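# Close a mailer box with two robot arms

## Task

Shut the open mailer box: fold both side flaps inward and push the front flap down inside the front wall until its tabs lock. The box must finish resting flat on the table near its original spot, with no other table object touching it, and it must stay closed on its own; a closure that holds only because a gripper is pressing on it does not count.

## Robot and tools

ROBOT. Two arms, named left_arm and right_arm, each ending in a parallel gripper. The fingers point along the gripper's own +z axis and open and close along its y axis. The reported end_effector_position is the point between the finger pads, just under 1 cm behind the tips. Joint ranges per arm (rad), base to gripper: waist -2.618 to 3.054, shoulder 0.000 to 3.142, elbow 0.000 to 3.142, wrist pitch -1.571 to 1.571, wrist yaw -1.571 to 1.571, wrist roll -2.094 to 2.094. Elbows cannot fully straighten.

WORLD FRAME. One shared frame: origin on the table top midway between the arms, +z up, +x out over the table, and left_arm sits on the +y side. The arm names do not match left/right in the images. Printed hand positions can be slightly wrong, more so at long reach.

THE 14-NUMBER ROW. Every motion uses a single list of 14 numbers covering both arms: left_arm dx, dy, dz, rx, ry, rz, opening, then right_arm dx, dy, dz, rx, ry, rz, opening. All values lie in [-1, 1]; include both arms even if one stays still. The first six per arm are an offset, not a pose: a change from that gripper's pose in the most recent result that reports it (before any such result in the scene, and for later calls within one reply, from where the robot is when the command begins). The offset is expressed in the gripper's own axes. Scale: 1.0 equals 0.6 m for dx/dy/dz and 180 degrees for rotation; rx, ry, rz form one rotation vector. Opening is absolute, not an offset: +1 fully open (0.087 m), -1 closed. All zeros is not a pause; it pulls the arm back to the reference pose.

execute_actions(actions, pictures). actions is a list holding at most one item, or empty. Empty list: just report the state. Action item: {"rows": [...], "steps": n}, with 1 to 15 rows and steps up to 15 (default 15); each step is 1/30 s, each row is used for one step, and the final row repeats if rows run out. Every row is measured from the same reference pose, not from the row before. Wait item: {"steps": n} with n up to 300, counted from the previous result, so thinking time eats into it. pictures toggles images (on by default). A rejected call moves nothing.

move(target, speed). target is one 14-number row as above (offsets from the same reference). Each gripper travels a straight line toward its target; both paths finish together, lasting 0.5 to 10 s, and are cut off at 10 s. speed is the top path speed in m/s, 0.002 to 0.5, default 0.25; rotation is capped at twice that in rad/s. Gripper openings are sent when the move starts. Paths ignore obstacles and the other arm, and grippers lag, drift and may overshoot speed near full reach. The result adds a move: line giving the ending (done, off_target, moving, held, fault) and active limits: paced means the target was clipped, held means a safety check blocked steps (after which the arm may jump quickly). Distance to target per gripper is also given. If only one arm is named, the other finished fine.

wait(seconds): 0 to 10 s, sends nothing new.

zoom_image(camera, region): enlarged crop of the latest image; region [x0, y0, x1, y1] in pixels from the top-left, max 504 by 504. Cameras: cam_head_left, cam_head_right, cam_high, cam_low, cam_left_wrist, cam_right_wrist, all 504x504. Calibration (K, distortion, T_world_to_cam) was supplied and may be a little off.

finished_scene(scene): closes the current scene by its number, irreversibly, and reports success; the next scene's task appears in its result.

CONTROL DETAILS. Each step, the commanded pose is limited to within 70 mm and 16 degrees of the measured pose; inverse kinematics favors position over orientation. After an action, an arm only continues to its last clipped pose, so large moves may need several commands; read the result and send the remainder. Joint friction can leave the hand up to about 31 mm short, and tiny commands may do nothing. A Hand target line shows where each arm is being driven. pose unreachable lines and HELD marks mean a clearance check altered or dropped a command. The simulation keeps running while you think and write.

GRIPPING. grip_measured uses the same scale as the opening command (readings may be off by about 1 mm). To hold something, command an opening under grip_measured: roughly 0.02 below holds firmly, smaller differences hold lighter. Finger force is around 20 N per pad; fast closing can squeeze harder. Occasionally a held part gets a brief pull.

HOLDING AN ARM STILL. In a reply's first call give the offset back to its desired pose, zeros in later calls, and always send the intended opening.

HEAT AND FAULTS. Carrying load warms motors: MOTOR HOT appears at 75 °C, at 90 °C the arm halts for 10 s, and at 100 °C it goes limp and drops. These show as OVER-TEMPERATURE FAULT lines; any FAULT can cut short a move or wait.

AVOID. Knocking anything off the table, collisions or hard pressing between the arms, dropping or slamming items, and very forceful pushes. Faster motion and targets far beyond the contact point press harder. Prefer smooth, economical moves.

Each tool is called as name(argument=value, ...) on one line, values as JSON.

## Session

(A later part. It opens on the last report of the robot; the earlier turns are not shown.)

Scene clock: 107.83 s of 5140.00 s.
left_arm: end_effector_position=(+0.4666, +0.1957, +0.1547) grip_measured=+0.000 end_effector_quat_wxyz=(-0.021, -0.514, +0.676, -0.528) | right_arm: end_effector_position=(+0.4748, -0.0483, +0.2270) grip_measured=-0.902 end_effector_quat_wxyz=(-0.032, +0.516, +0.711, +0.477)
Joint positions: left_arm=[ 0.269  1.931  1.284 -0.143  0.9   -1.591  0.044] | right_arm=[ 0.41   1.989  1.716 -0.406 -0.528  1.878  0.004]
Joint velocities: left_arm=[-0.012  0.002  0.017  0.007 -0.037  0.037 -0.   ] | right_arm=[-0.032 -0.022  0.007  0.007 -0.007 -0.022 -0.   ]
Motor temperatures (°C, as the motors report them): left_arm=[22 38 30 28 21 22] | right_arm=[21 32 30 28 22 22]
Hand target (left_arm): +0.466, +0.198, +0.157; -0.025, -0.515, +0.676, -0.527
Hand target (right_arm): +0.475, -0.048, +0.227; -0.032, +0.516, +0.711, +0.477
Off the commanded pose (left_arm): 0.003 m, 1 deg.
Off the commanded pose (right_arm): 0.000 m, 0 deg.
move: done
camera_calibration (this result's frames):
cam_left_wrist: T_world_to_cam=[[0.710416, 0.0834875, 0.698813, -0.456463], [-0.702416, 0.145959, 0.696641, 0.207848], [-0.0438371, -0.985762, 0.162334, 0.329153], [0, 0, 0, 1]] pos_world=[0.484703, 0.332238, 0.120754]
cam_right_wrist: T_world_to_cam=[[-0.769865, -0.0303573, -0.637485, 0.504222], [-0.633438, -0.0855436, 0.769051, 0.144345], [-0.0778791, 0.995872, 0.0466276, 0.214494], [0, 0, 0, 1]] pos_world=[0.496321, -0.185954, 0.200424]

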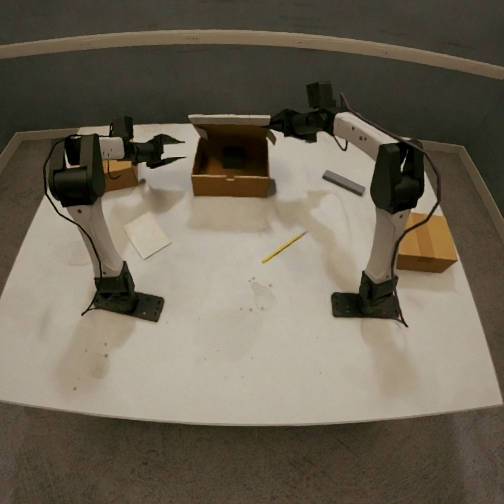

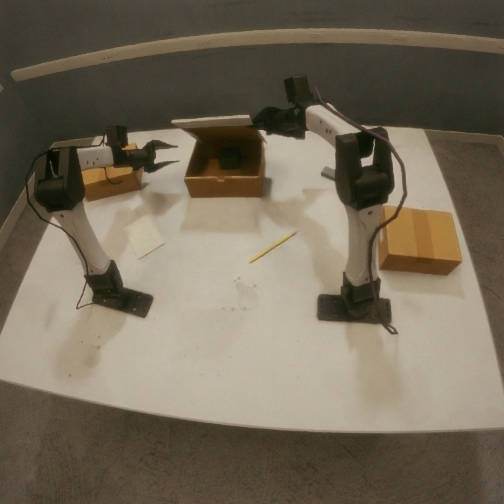

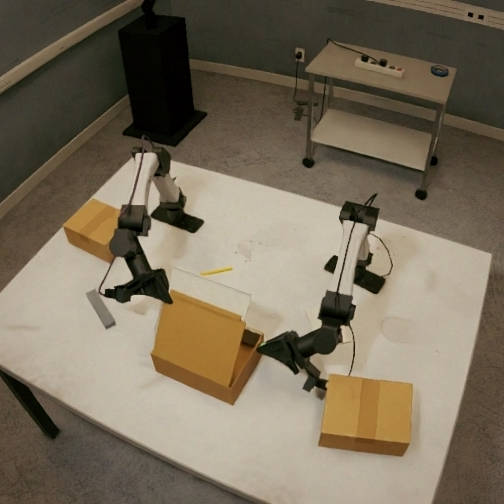

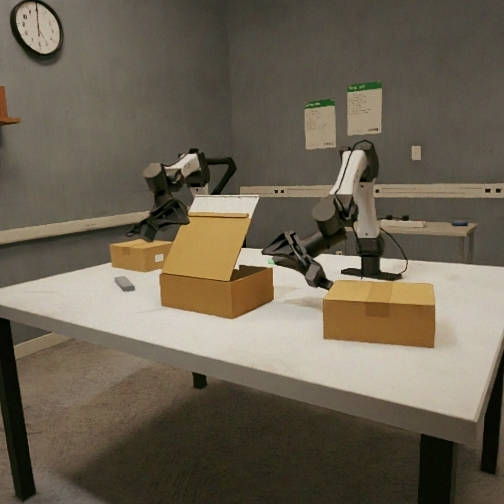

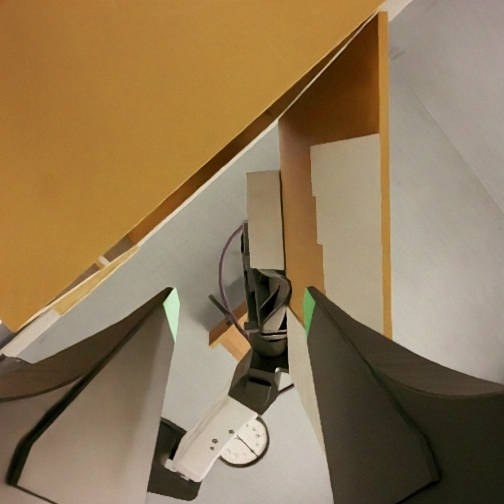

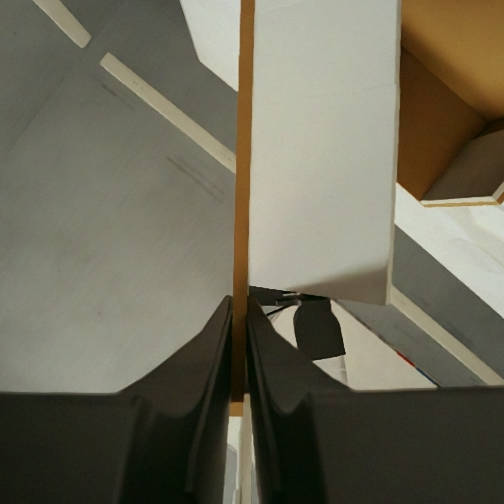

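move(target=[0,-0.1,0,0,0,0,0.6,0,0,0,0,0,0,-1], speed=0.1)

Scene clock: 111.07 s of 5140.00 s.
left_arm: end_effector_position=(+0.5082, +0.1998, +0.2033) grip_measured=+0.600 end_effector_quat_wxyz=(-0.009, -0.505, +0.677, -0.536) | right_arm: end_effector_position=(+0.4748, -0.0483, +0.2270) grip_measured=-0.902 end_effector_quat_wxyz=(-0.032, +0.516, +0.711, +0.477)
Joint positions: left_arm=[ 0.269  2.022  1.6   -0.334  0.902 -1.593  0.07 ] | right_arm=[ 0.41   1.989  1.716 -0.406 -0.528  1.878  0.004]
Joint velocities: left_arm=[-0.032 -0.007 -0.007 -0.051 -0.022  0.007 -0.001] | right_arm=[-0.002 -0.017 -0.002  0.066 -0.066 -0.007  0.001]
Motor temperatures (°C, as the motors report them): left_arm=[22 38 31 28 21 22] | right_arm=[21 33 30 28 22 22]
Hand target (left_arm): +0.510, +0.201, +0.196; -0.020, -0.514, +0.675, -0.529
Hand target (right_arm): +0.475, -0.048, +0.227; -0.032, +0.516, +0.711, +0.477
Off the commanded pose (left_arm): 0.007 m, 2 deg.
Off the commanded pose (right_arm): 0.000 m, 0 deg.
move: done
camera_calibration (this result's frames):
cam_left_wrist: T_world_to_cam=[[0.687362, 0.0823233, 0.721634, -0.513015], [-0.724657, 0.144826, 0.673719, 0.21887], [-0.0490485, -0.986027, 0.159204, 0.330527], [0, 0, 0, 1]] pos_world=[0.527445, 0.336444, 0.170131]
cam_right_wrist: T_world_to_cam=[[-0.769865, -0.0303573, -0.637485, 0.504222], [-0.633438, -0.0855436, 0.769051, 0.144345], [-0.0778791, 0.995872, 0.0466276, 0.214494], [0, 0, 0, 1]] pos_world=[0.496321, -0.185954, 0.200424]

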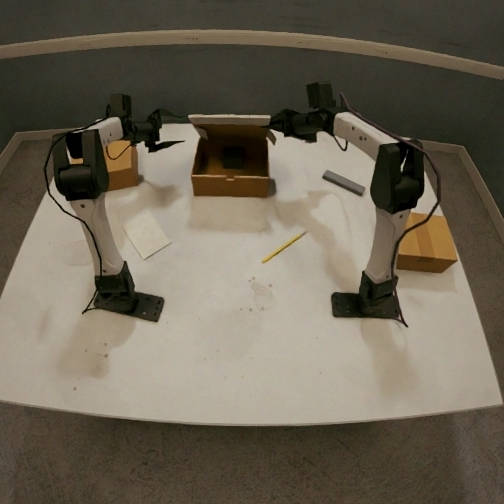

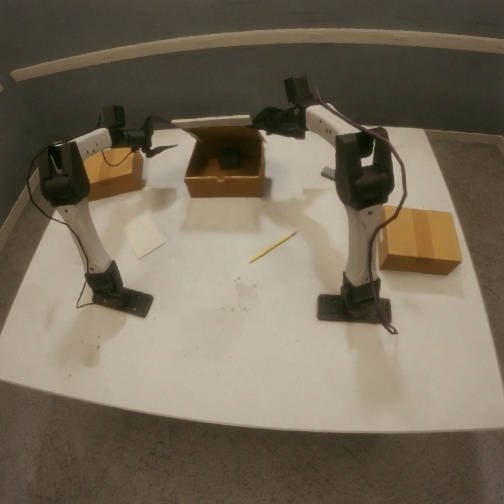

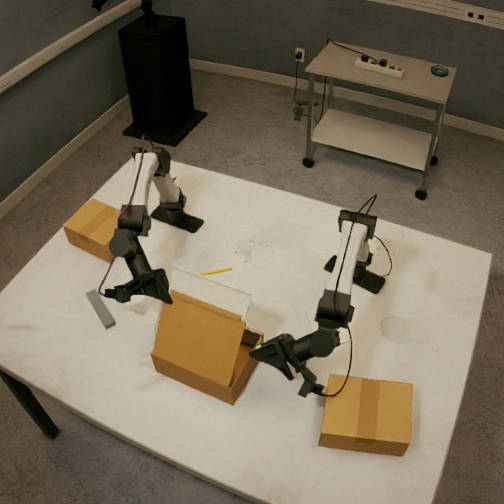

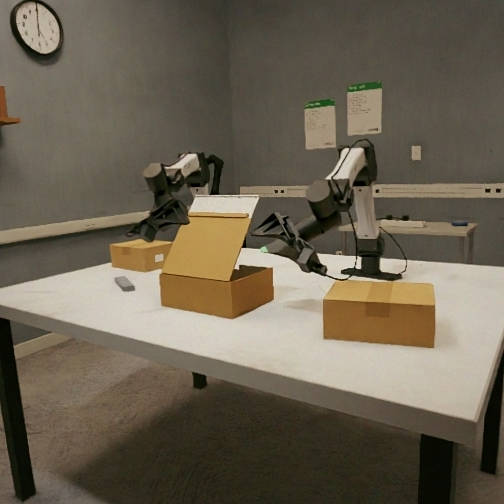

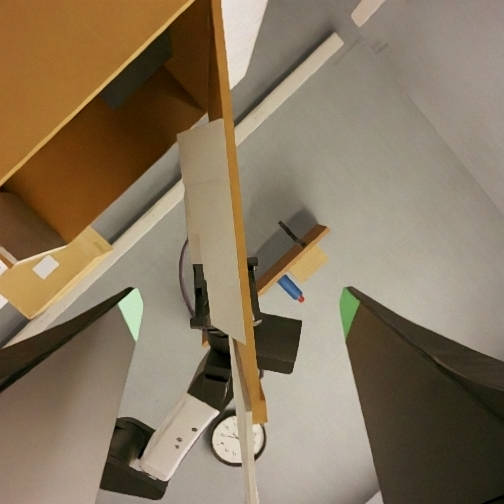

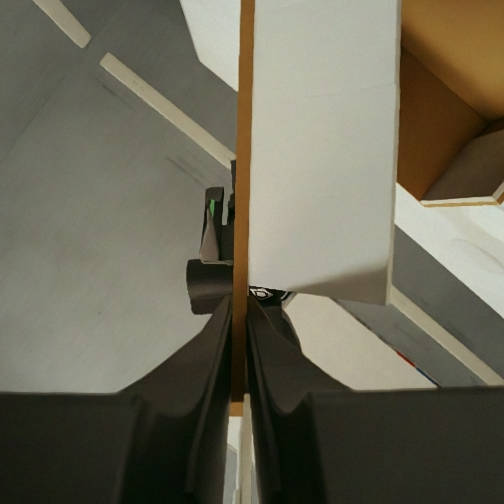

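move(target=[0.112,0,0.047,0,0,0,0.6,0,0,0,0,0,0,-1], speed=0.08)

Scene clock: 113.83 s of 5140.00 s.
left_arm: end_effector_position=(+0.4938, +0.1350, +0.2378) grip_measured=+0.600 end_effector_quat_wxyz=(-0.006, -0.497, +0.678, -0.542) | right_arm: end_effector_position=(+0.4748, -0.0483, +0.2270) grip_measured=-0.902 end_effector_quat_wxyz=(-0.032, +0.516, +0.711, +0.477)
Joint positions: left_arm=[ 0.121  1.922  1.561 -0.268  0.797 -1.734  0.07 ] | right_arm=[ 0.41   1.989  1.716 -0.406 -0.528  1.878  0.004]
Joint velocities: left_arm=[-0.007 -0.012  0.012  0.007 -0.037 -0.037  0.   ] | right_arm=[ 0.007 -0.002 -0.017 -0.095  0.051 -0.037 -0.002]
Motor temperatures (°C, as the motors report them): left_arm=[22 38 31 28 21 22] | right_arm=[21 33 30 28 22 22]
Hand target (left_arm): +0.491, +0.134, +0.230; -0.011, -0.505, +0.676, -0.537
Hand target (right_arm): +0.475, -0.048, +0.227; -0.032, +0.516, +0.711, +0.477
Off the commanded pose (left_arm): 0.010 m, 1 deg.
Off the commanded pose (right_arm): 0.000 m, 0 deg.
move: done
camera_calibration (this result's frames):
cam_left_wrist: T_world_to_cam=[[0.67363, 0.0798589, 0.734742, -0.518669], [-0.736597, 0.153782, 0.658616, 0.20276], [-0.0603941, -0.984872, 0.162416, 0.265075], [0, 0, 0, 1]] pos_world=[0.514752, 0.271305, 0.204494]
cam_right_wrist: T_world_to_cam=[[-0.769865, -0.0303573, -0.637485, 0.504222], [-0.633438, -0.0855436, 0.769051, 0.144345], [-0.0778791, 0.995872, 0.0466276, 0.214494], [0, 0, 0, 1]] pos_world=[0.496321, -0.185954, 0.200424]

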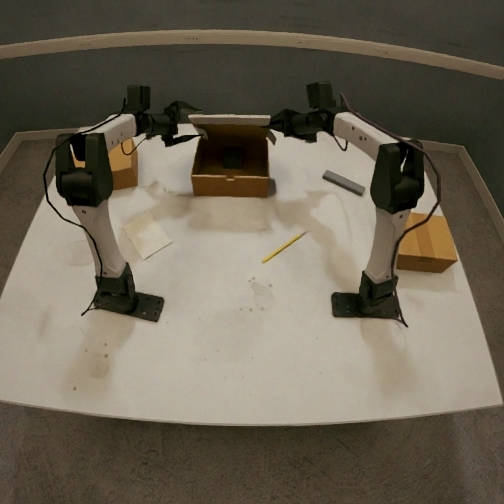

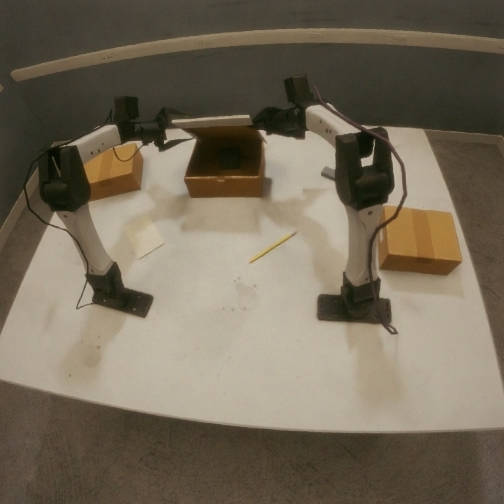

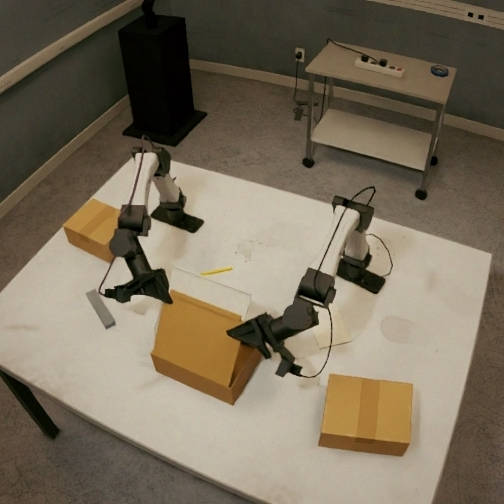

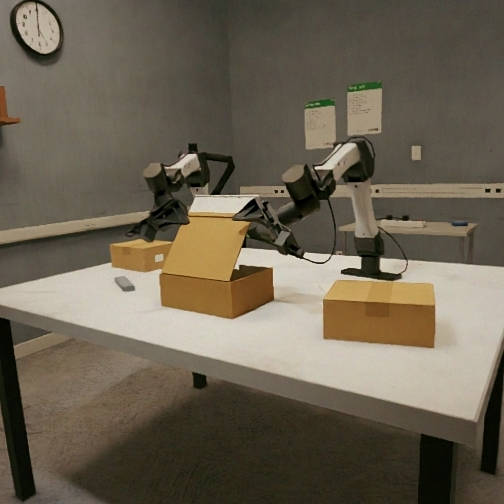

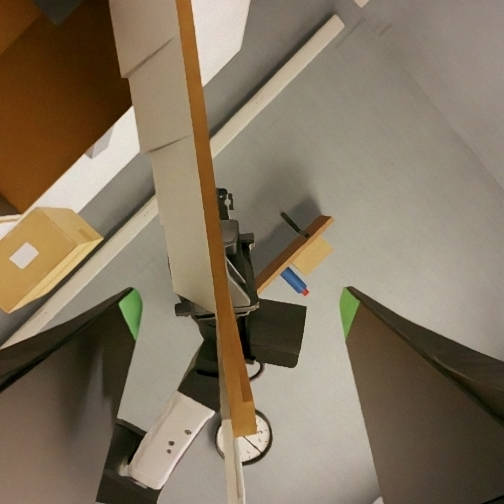

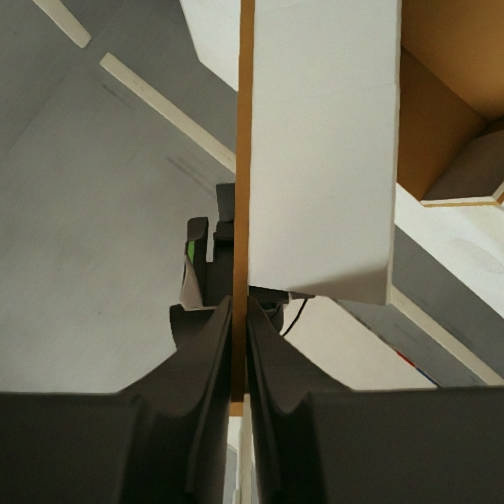

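move(target=[0,0,0,0,0,0,-1,0,0,0,0,0,0,-0.4])

move(target=[0,0,0,0,0,0,-1,-0.095,0,-0.095,0,0,0,-0.4], speed=0.1)

move(target=[0,0,0,0,0,0,-1,-0.07,-0.035,0.07,0,0,0,-1], speed=0.1)

Scene clock: 116.77 s of 5140.00 s.
left_arm: end_effector_position=(+0.4894, +0.1347, +0.2326) grip_measured=-0.911 end_effector_quat_wxyz=(-0.017, -0.503, +0.680, -0.533) | right_arm: end_effector_position=(+0.4748, -0.0483, +0.2270) grip_measured=-0.400 end_effector_quat_wxyz=(-0.032, +0.516, +0.710, +0.477)
Joint positions: left_arm=[ 0.121  1.922  1.561 -0.307  0.799 -1.725  0.004] | right_arm=[ 0.41   1.989  1.716 -0.406 -0.528  1.879  0.026]
Joint velocities: left_arm=[-0.027 -0.007  0.017  0.007  0.081 -0.022 -0.   ] | right_arm=[-0.027 -0.017 -0.017 -0.066 -0.022 -0.037 -0.001]
Motor temperatures (°C, as the motors report them): left_arm=[22 39 31 28 21 22] | right_arm=[21 33 30 29 22 22]
Hand target (left_arm): +0.494, +0.135, +0.238; -0.006, -0.497, +0.678, -0.542
Hand target (right_arm): +0.475, -0.048, +0.227; -0.032, +0.516, +0.711, +0.477
Off the commanded pose (left_arm): 0.007 m, 2 deg.
Off the commanded pose (right_arm): 0.000 m, 0 deg.
move: done
camera_calibration (this result's frames):
cam_left_wrist: T_world_to_cam=[[0.696659, 0.0716412, 0.713817, -0.517158], [-0.714734, 0.15506, 0.681991, 0.186773], [-0.061826, -0.985304, 0.159229, 0.266895], [0, 0, 0, 1]] pos_world=[0.510277, 0.271062, 0.199281]
cam_right_wrist: T_world_to_cam=[[-0.770044, -0.030089, -0.637281, 0.50429], [-0.633247, -0.0855439, 0.769208, 0.144219], [-0.0776602, 0.99588, 0.0468187, 0.214347], [0, 0, 0, 1]] pos_world=[0.496298, -0.185953, 0.200405]

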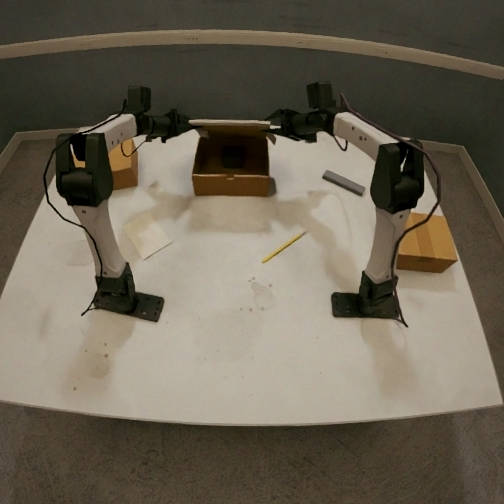

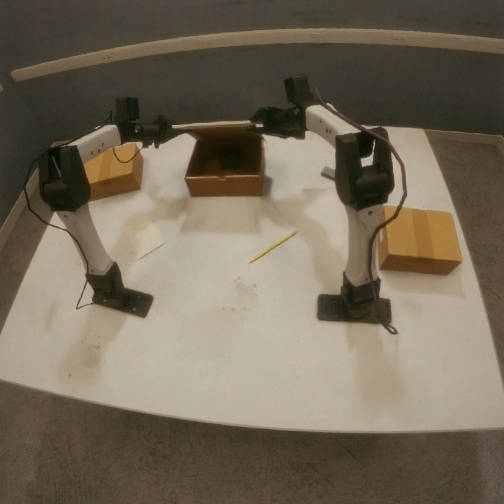

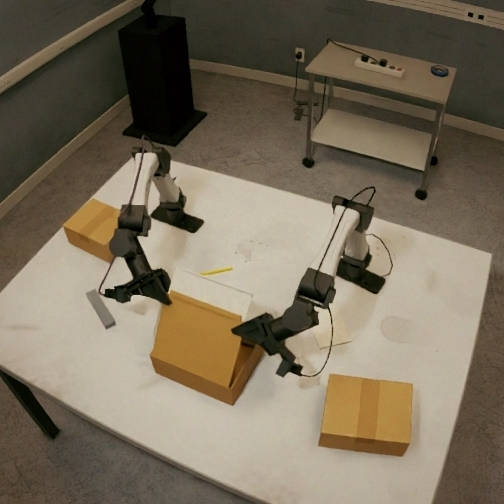

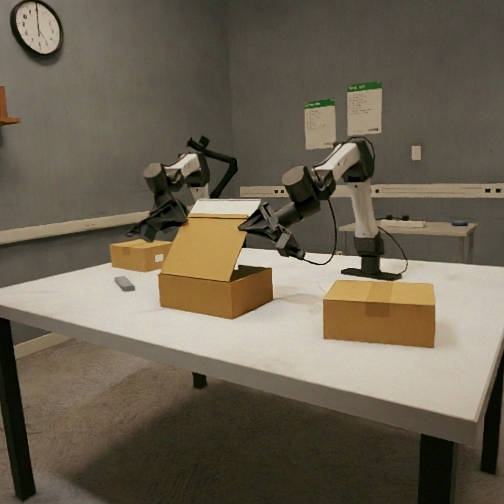

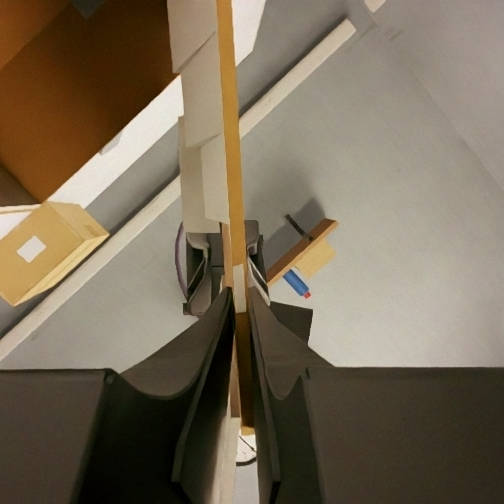

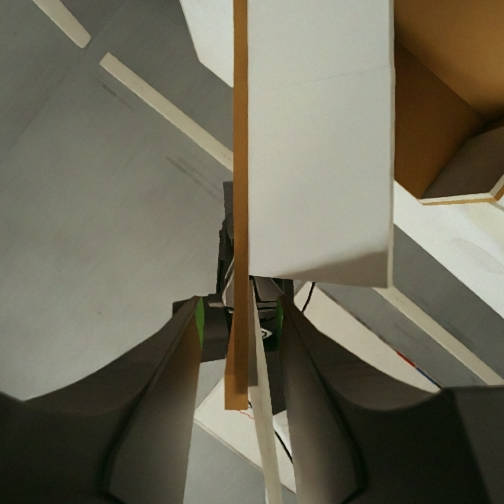

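Scene clock: 118.03 s of 5140.00 s.
left_arm: end_effector_position=(+0.4878, +0.1347, +0.2308) grip_measured=-0.920 end_effector_quat_wxyz=(-0.017, -0.501, +0.684, -0.530) | right_arm: end_effector_position=(+0.4834, -0.1272, +0.2219) grip_measured=-0.400 end_effector_quat_wxyz=(-0.030, +0.521, +0.707, +0.477)
Joint positions: left_arm=[ 0.121  1.922  1.561 -0.318  0.8   -1.711  0.003] | right_arm=[ 0.23   1.944  1.65  -0.46  -0.655  1.748  0.026]
Joint velocities: left_arm=[ 0.007  0.002  0.007  0.037 -0.007 -0.022  0.   ] | right_arm=[-0.007 -0.012 -0.017 -0.081  0.037 -0.007 -0.001]
Motor temperatures (°C, as the motors report them): left_arm=[22 39 31 29 21 22] | right_arm=[21 33 30 29 22 22]
Hand target (left_arm): +0.489, +0.135, +0.233; -0.017, -0.503, +0.680, -0.533
Hand target (right_arm): +0.475, -0.128, +0.227; -0.032, +0.516, +0.710, +0.478
Off the commanded pose (left_arm): 0.002 m, 1 deg.
Off the commanded pose (right_arm): 0.009 m, 1 deg.
move: done
camera_calibration (this result's frames):
cam_left_wrist: T_world_to_cam=[[0.697726, 0.0620287, 0.713674, -0.513941], [-0.713115, 0.15493, 0.683713, 0.18571], [-0.06816, -0.985976, 0.152332, 0.271805], [0, 0, 0, 1]] pos_world=[0.509549, 0.2711, 0.198409]
cam_right_wrist: T_world_to_cam=[[-0.771828, -0.0200018, -0.635517, 0.506991], [-0.632518, -0.0777651, 0.770632, 0.147153], [-0.0648351, 0.996771, 0.0473697, 0.287628], [0, 0, 0, 1]] pos_world=[0.503035, -0.265115, 0.195176]

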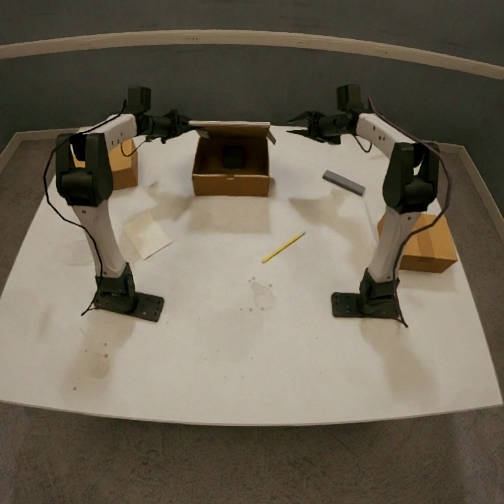

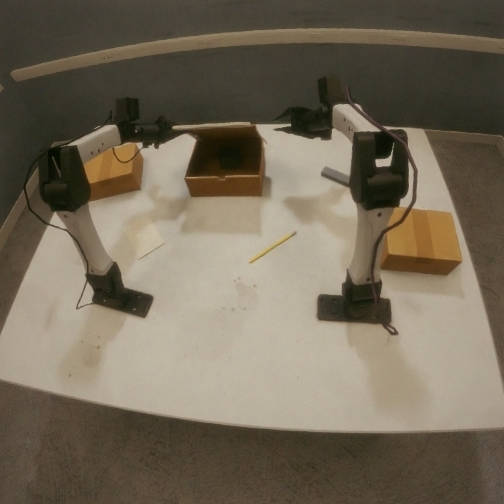

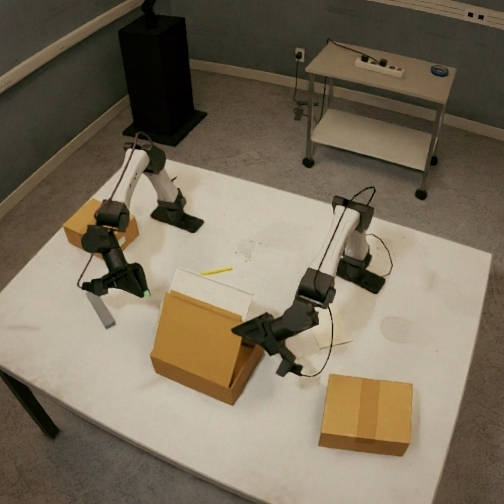

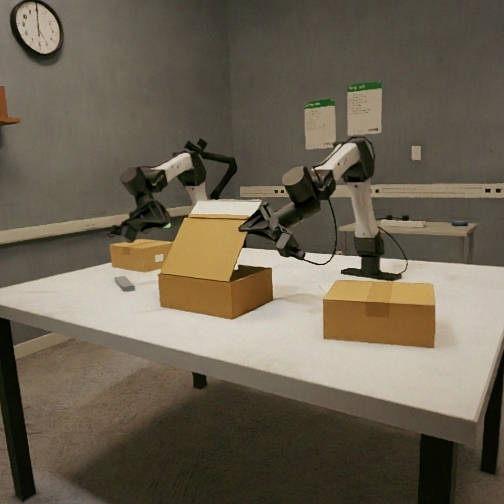

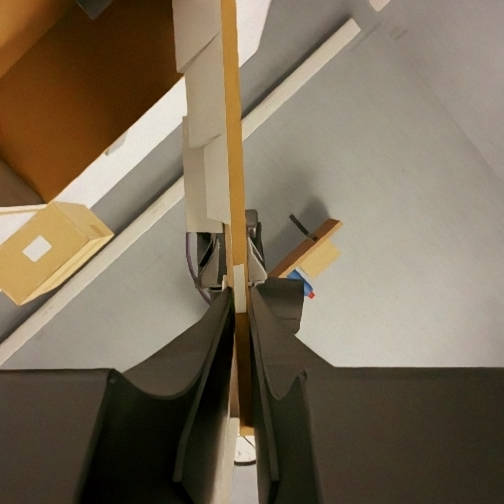

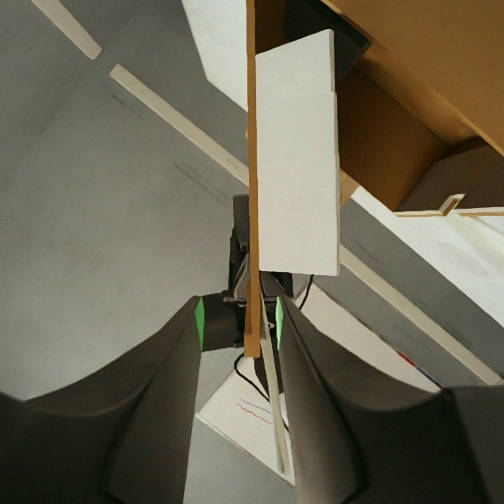

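Scene clock: 119.20 s of 5140.00 s.
left_arm: end_effector_position=(+0.4869, +0.1346, +0.2298) grip_measured=-0.925 end_effector_quat_wxyz=(-0.016, -0.498, +0.687, -0.529) | right_arm: end_effector_position=(+0.5033, -0.1234, +0.1687) grip_measured=-0.985 end_effector_quat_wxyz=(-0.032, +0.523, +0.708, +0.474)
Joint positions: left_arm=[ 0.121  1.922  1.561 -0.322  0.801 -1.698  0.003] | right_arm=[ 0.23   2.056  1.603 -0.311 -0.655  1.746  0.001]
Joint velocities: left_arm=[ 0.012 -0.002  0.007 -0.022 -0.051  0.007  0.001] | right_arm=[-0.012 -0.007  0.007  0.051 -0.066 -0.051  0.001]
Motor temperatures (°C, as the motors report them): left_arm=[22 39 31 29 21 22] | right_arm=[21 33 30 29 22 22]
Hand target (left_arm): +0.488, +0.135, +0.231; -0.017, -0.501, +0.684, -0.530
Hand target (right_arm): +0.505, -0.127, +0.163; -0.030, +0.521, +0.707, +0.477
Off the commanded pose (left_arm): 0.001 m, 1 deg.
Off the commanded pose (right_arm): 0.007 m, 0 deg.
move: done
camera_calibration (this result's frames):
cam_left_wrist: T_world_to_cam=[[0.694289, 0.0528912, 0.71775, -0.510647], [-0.715745, 0.155104, 0.68092, 0.187582], [-0.0753113, -0.986481, 0.145544, 0.276916], [0, 0, 0, 1]] pos_world=[0.509653, 0.271086, 0.198485]
cam_right_wrist: T_world_to_cam=[[-0.777019, -0.0219304, -0.629095, 0.489911], [-0.626075, -0.0768276, 0.775968, 0.197009], [-0.0653491, 0.996803, 0.0459664, 0.28817], [0, 0, 0, 1]] pos_world=[0.522845, -0.261369, 0.142081]

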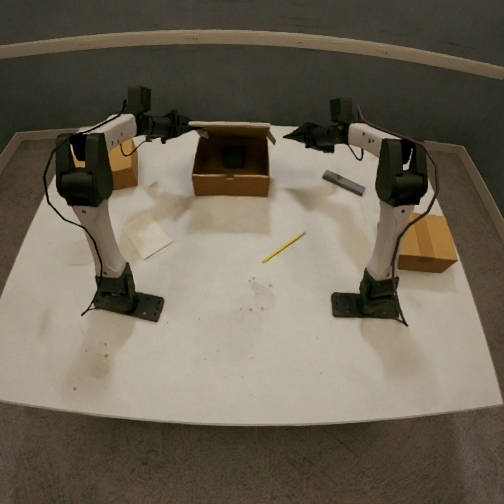

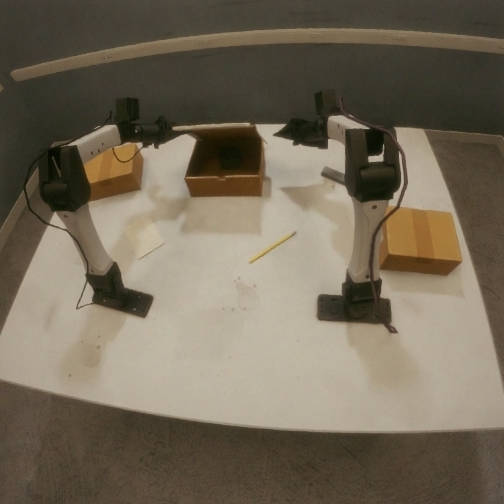

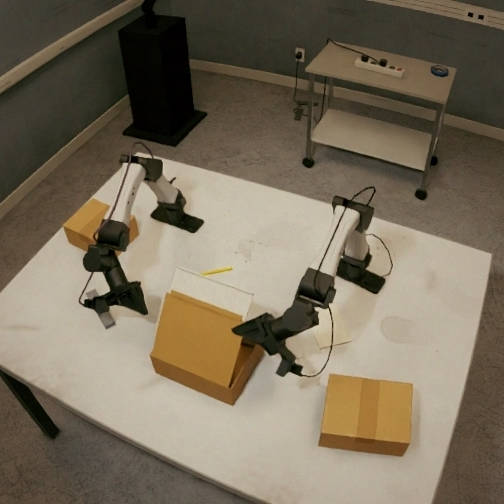

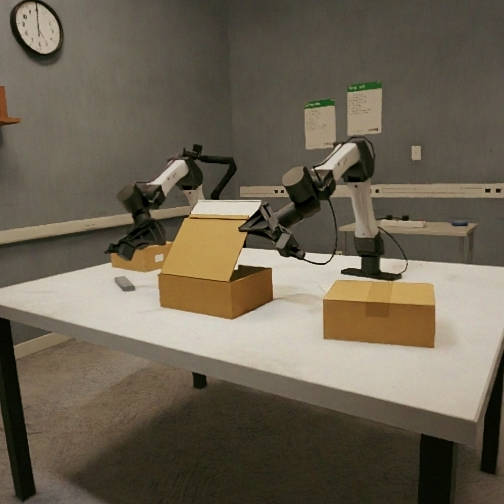

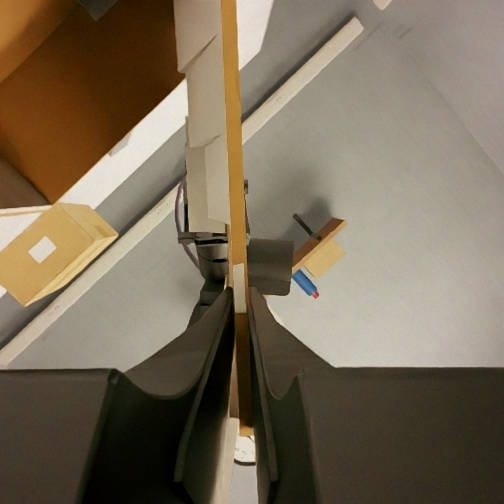

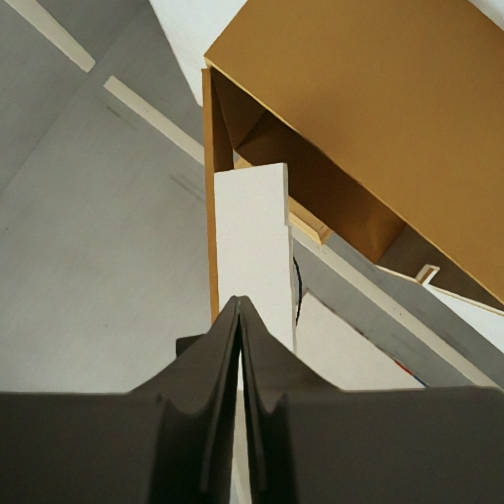

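Tip is ~1.2 cm under the lid. Advance +y 0.09 with a bit more -n.

move(target=[0,0,0,0,0,0,-1,0.105,-0.025,0.105,0,0,0,-1], speed=0.05)

Scene clock: 122.80 s of 5140.00 s.
left_arm: end_effector_position=(+0.4863, +0.1347, +0.2288) grip_measured=-0.932 end_effector_quat_wxyz=(-0.013, -0.494, +0.690, -0.528) | right_arm: end_effector_position=(+0.4877, -0.0414, +0.1516) grip_measured=-0.985 end_effector_quat_wxyz=(-0.032, +0.531, +0.712, +0.459)
Joint positions: left_arm=[ 0.121  1.922  1.561 -0.326  0.8   -1.685  0.003] | right_arm=[ 0.421  2.095  1.603 -0.223 -0.498  1.888  0.001]
Joint velocities: left_arm=[-0.022 -0.007 -0.012 -0.066 -0.022  0.007  0.   ] | right_arm=[-0.017 -0.017 -0.007 -0.022 -0.022 -0.051 -0.   ]
Motor temperatures (°C, as the motors report them): left_arm=[22 39 31 29 21 22] | right_arm=[21 33 30 29 22 22]
Hand target (left_arm): +0.487, +0.135, +0.230; -0.015, -0.497, +0.687, -0.529
Hand target (right_arm): +0.492, -0.035, +0.158; -0.032, +0.523, +0.708, +0.473
Off the commanded pose (left_arm): 0.001 m, 1 deg.
Off the commanded pose (right_arm): 0.011 m, 2 deg.
move: off_target (right_arm)
camera_calibration (this result's frames):
cam_left_wrist: T_world_to_cam=[[0.690311, 0.044183, 0.722163, -0.507403], [-0.718975, 0.15351, 0.677872, 0.190288], [-0.080909, -0.987159, 0.137736, 0.281703], [0, 0, 0, 1]] pos_world=[0.50987, 0.271293, 0.198636]
cam_right_wrist: T_world_to_cam=[[-0.791255, -0.0329339, -0.610599, 0.472535], [-0.608652, -0.0536157, 0.791624, 0.196818], [-0.058809, 0.998018, 0.0223784, 0.206591], [0, 0, 0, 1]] pos_world=[0.505838, -0.180067, 0.1281]

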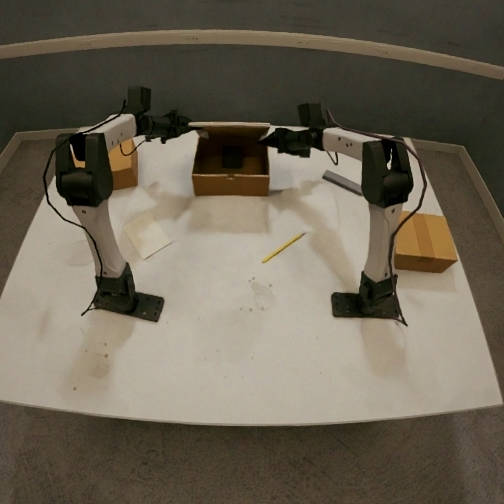

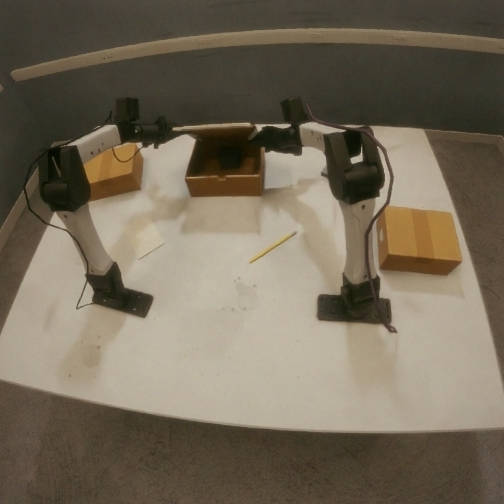

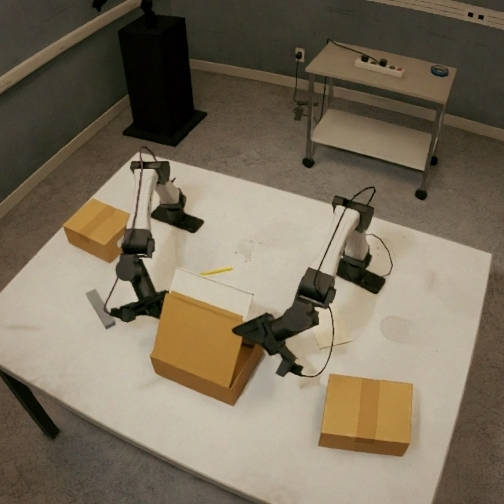

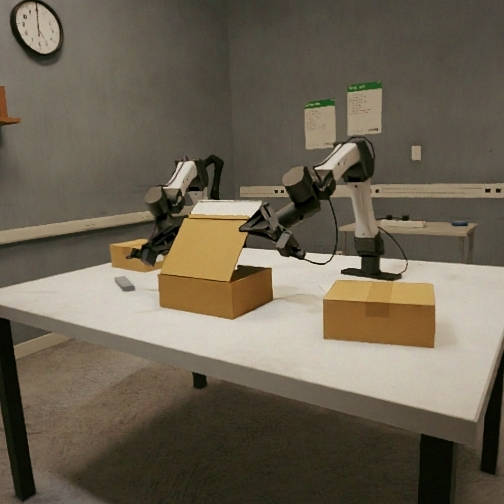

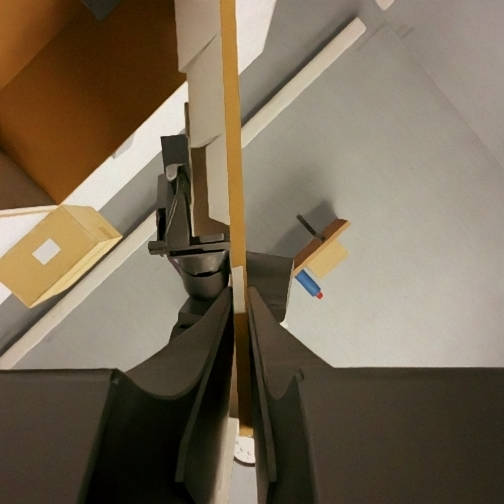

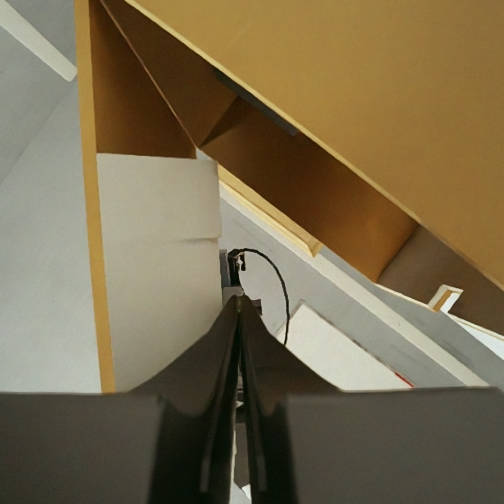

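move(target=[0,0,0,0,0,0,-1,0.015,0,0.015,0,0,0,-0.2], speed=0.05)

move(target=[0,0,0,0,0,0,-1,-0.1,0,-0.1,0,0,0,-1], speed=0.08)

Scene clock: 125.13 s of 5140.00 s.
left_arm: end_effector_position=(+0.4866, +0.1345, +0.2284) grip_measured=-0.941 end_effector_quat_wxyz=(-0.012, -0.495, +0.691, -0.527) | right_arm: end_effector_position=(+0.4830, -0.0358, +0.1464) grip_measured=-0.200 end_effector_quat_wxyz=(-0.035, +0.535, +0.714, +0.449)
Joint positions: left_arm=[ 0.119  1.922  1.561 -0.326  0.796 -1.685  0.003] | right_arm=[ 0.437  2.098  1.603 -0.239 -0.482  1.896  0.035]
Joint velocities: left_arm=[-0.007  0.002 -0.022  0.022 -0.066 -0.007 -0.001] | right_arm=[-0.007 -0.012  0.002  0.022 -0.051  0.007  0.   ]
Motor temperatures (°C, as the motors report them): left_arm=[22 39 31 29 21 22] | right_arm=[21 34 30 29 22 22]
Hand target (left_arm): +0.486, +0.135, +0.229; -0.013, -0.494, +0.690, -0.528
Hand target (right_arm): +0.488, -0.029, +0.151; -0.032, +0.531, +0.712, +0.459
Off the commanded pose (left_arm): 0.001 m, 0 deg.
Off the commanded pose (right_arm): 0.010 m, 1 deg.
move: done
camera_calibration (this result's frames):
cam_left_wrist: T_world_to_cam=[[0.690323, 0.0439671, 0.722164, -0.507308], [-0.719214, 0.150207, 0.678358, 0.191273], [-0.0786485, -0.987676, 0.135313, 0.281122], [0, 0, 0, 1]] pos_world=[0.509882, 0.271232, 0.198569]
cam_right_wrist: T_world_to_cam=[[-0.802246, -0.0412348, -0.595568, 0.468659], [-0.59413, -0.0424445, 0.803248, 0.190079], [-0.0584004, 0.998248, 0.00955207, 0.202563], [0, 0, 0, 1]] pos_world=[0.500741, -0.174815, 0.124502]

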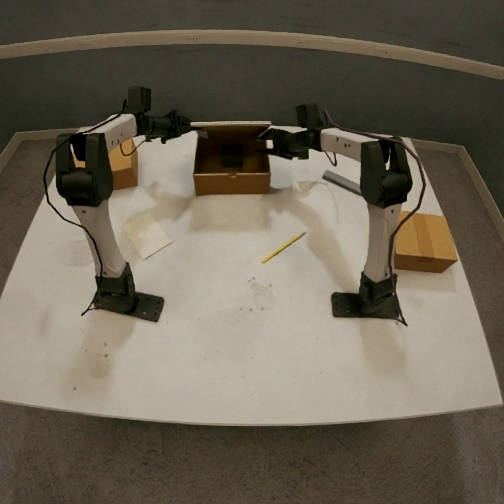

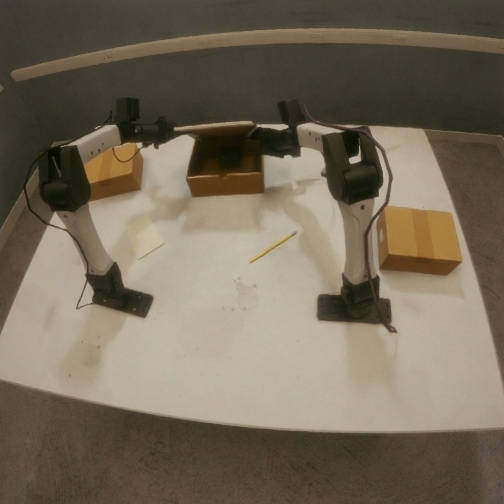

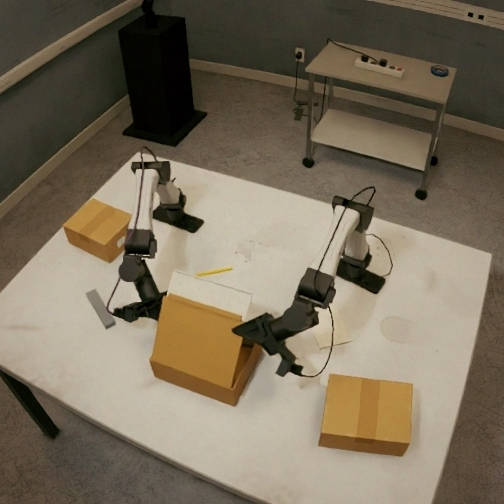

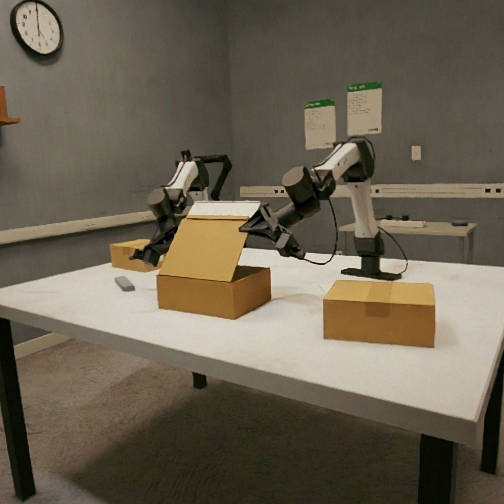

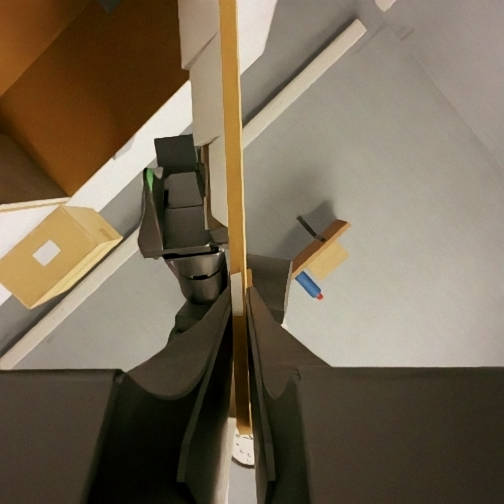

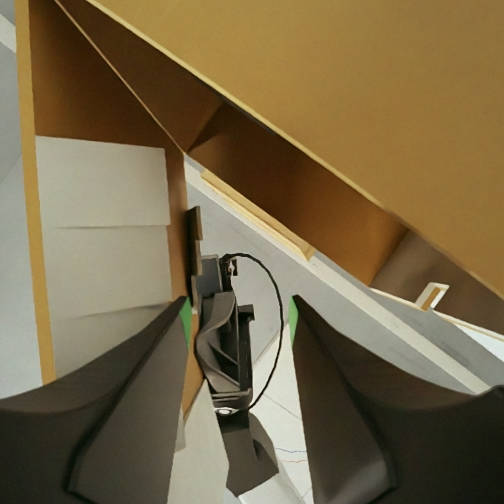

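Scene clock: 126.53 s of 5140.00 s.
left_arm: end_effector_position=(+0.4866, +0.1345, +0.2284) grip_measured=-0.941 end_effector_quat_wxyz=(-0.012, -0.495, +0.691, -0.527) | right_arm: end_effector_position=(+0.4891, -0.1184, +0.1435) grip_measured=-0.985 end_effector_quat_wxyz=(-0.033, +0.541, +0.711, +0.449)
Joint positions: left_arm=[ 0.119  1.922  1.561 -0.326  0.796 -1.685  0.003] | right_arm=[ 0.257  2.035  1.512 -0.284 -0.602  1.761  0.001]
Joint velocities: left_arm=[ 0.002 -0.017  0.012  0.125  0.007  0.022 -0.   ] | right_arm=[-0.002  0.002  0.017  0.051 -0.051  0.066  0.   ]
Motor temperatures (°C, as the motors report them): left_arm=[22 40 31 29 21 22] | right_arm=[21 34 30 29 22 22]
Hand target (left_arm): +0.487, +0.135, +0.228; -0.012, -0.495, +0.691, -0.527
Hand target (right_arm): +0.482, -0.120, +0.150; -0.036, +0.535, +0.714, +0.450
Off the commanded pose (left_arm): 0.000 m, 0 deg.
Off the commanded pose (right_arm): 0.010 m, 1 deg.
move: done
camera_calibration (this result's frames):
cam_left_wrist: T_world_to_cam=[[0.690323, 0.0439671, 0.722164, -0.507308], [-0.719214, 0.150207, 0.678358, 0.191273], [-0.0786485, -0.987676, 0.135313, 0.281122], [0, 0, 0, 1]] pos_world=[0.509882, 0.271232, 0.198569]
cam_right_wrist: T_world_to_cam=[[-0.8047, -0.0305109, -0.592897, 0.470483], [-0.591969, -0.0345569, 0.805219, 0.192143], [-0.0450566, 0.998937, 0.00974644, 0.278937], [0, 0, 0, 1]] pos_world=[0.504908, -0.257645, 0.121512]

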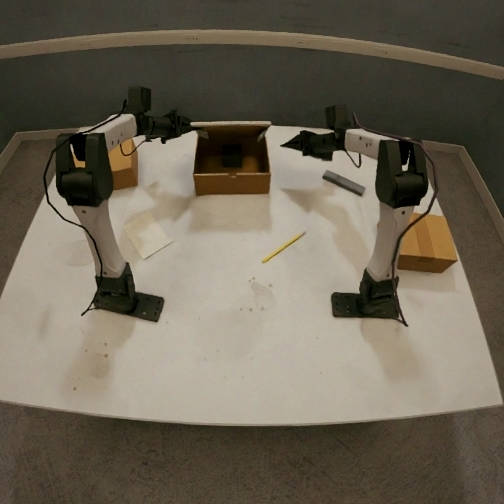

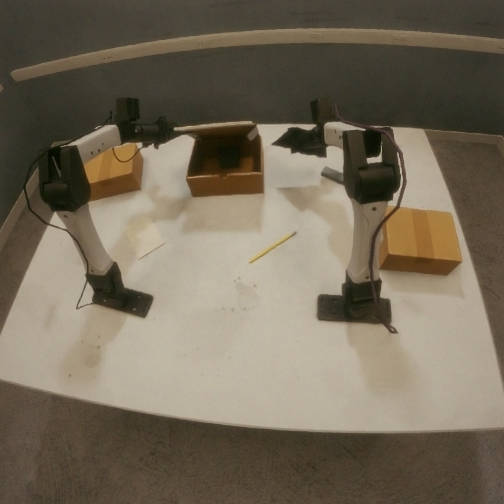

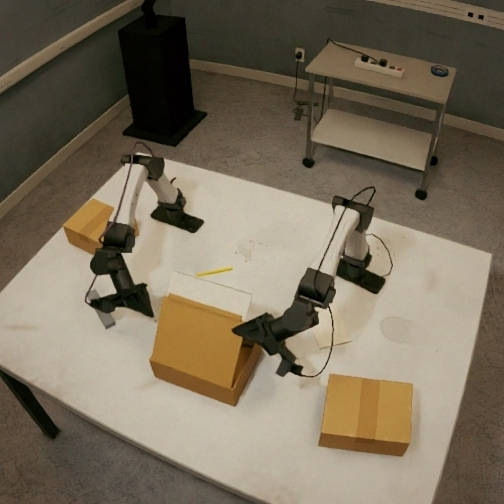

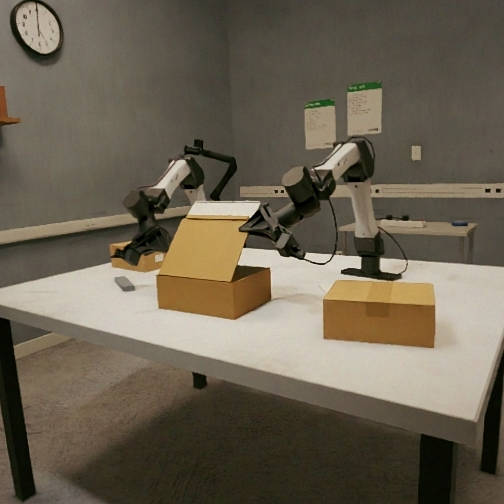

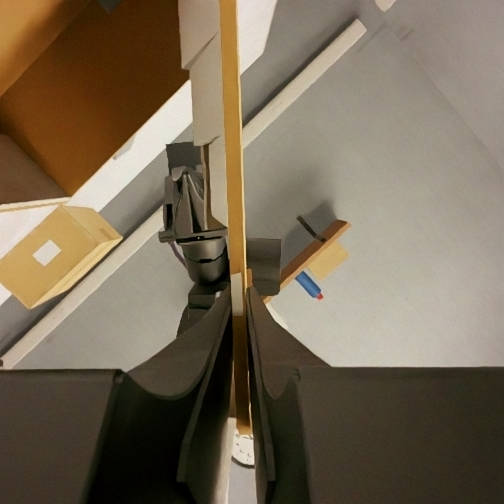

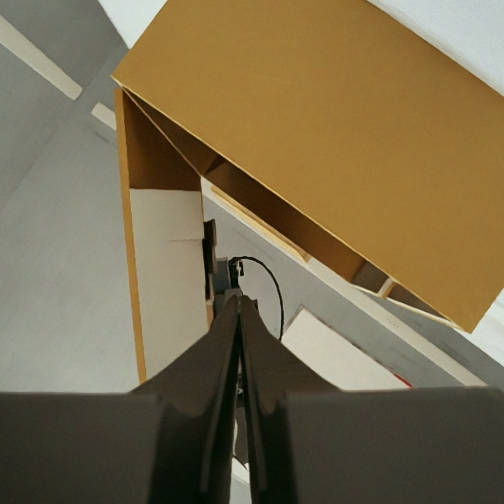

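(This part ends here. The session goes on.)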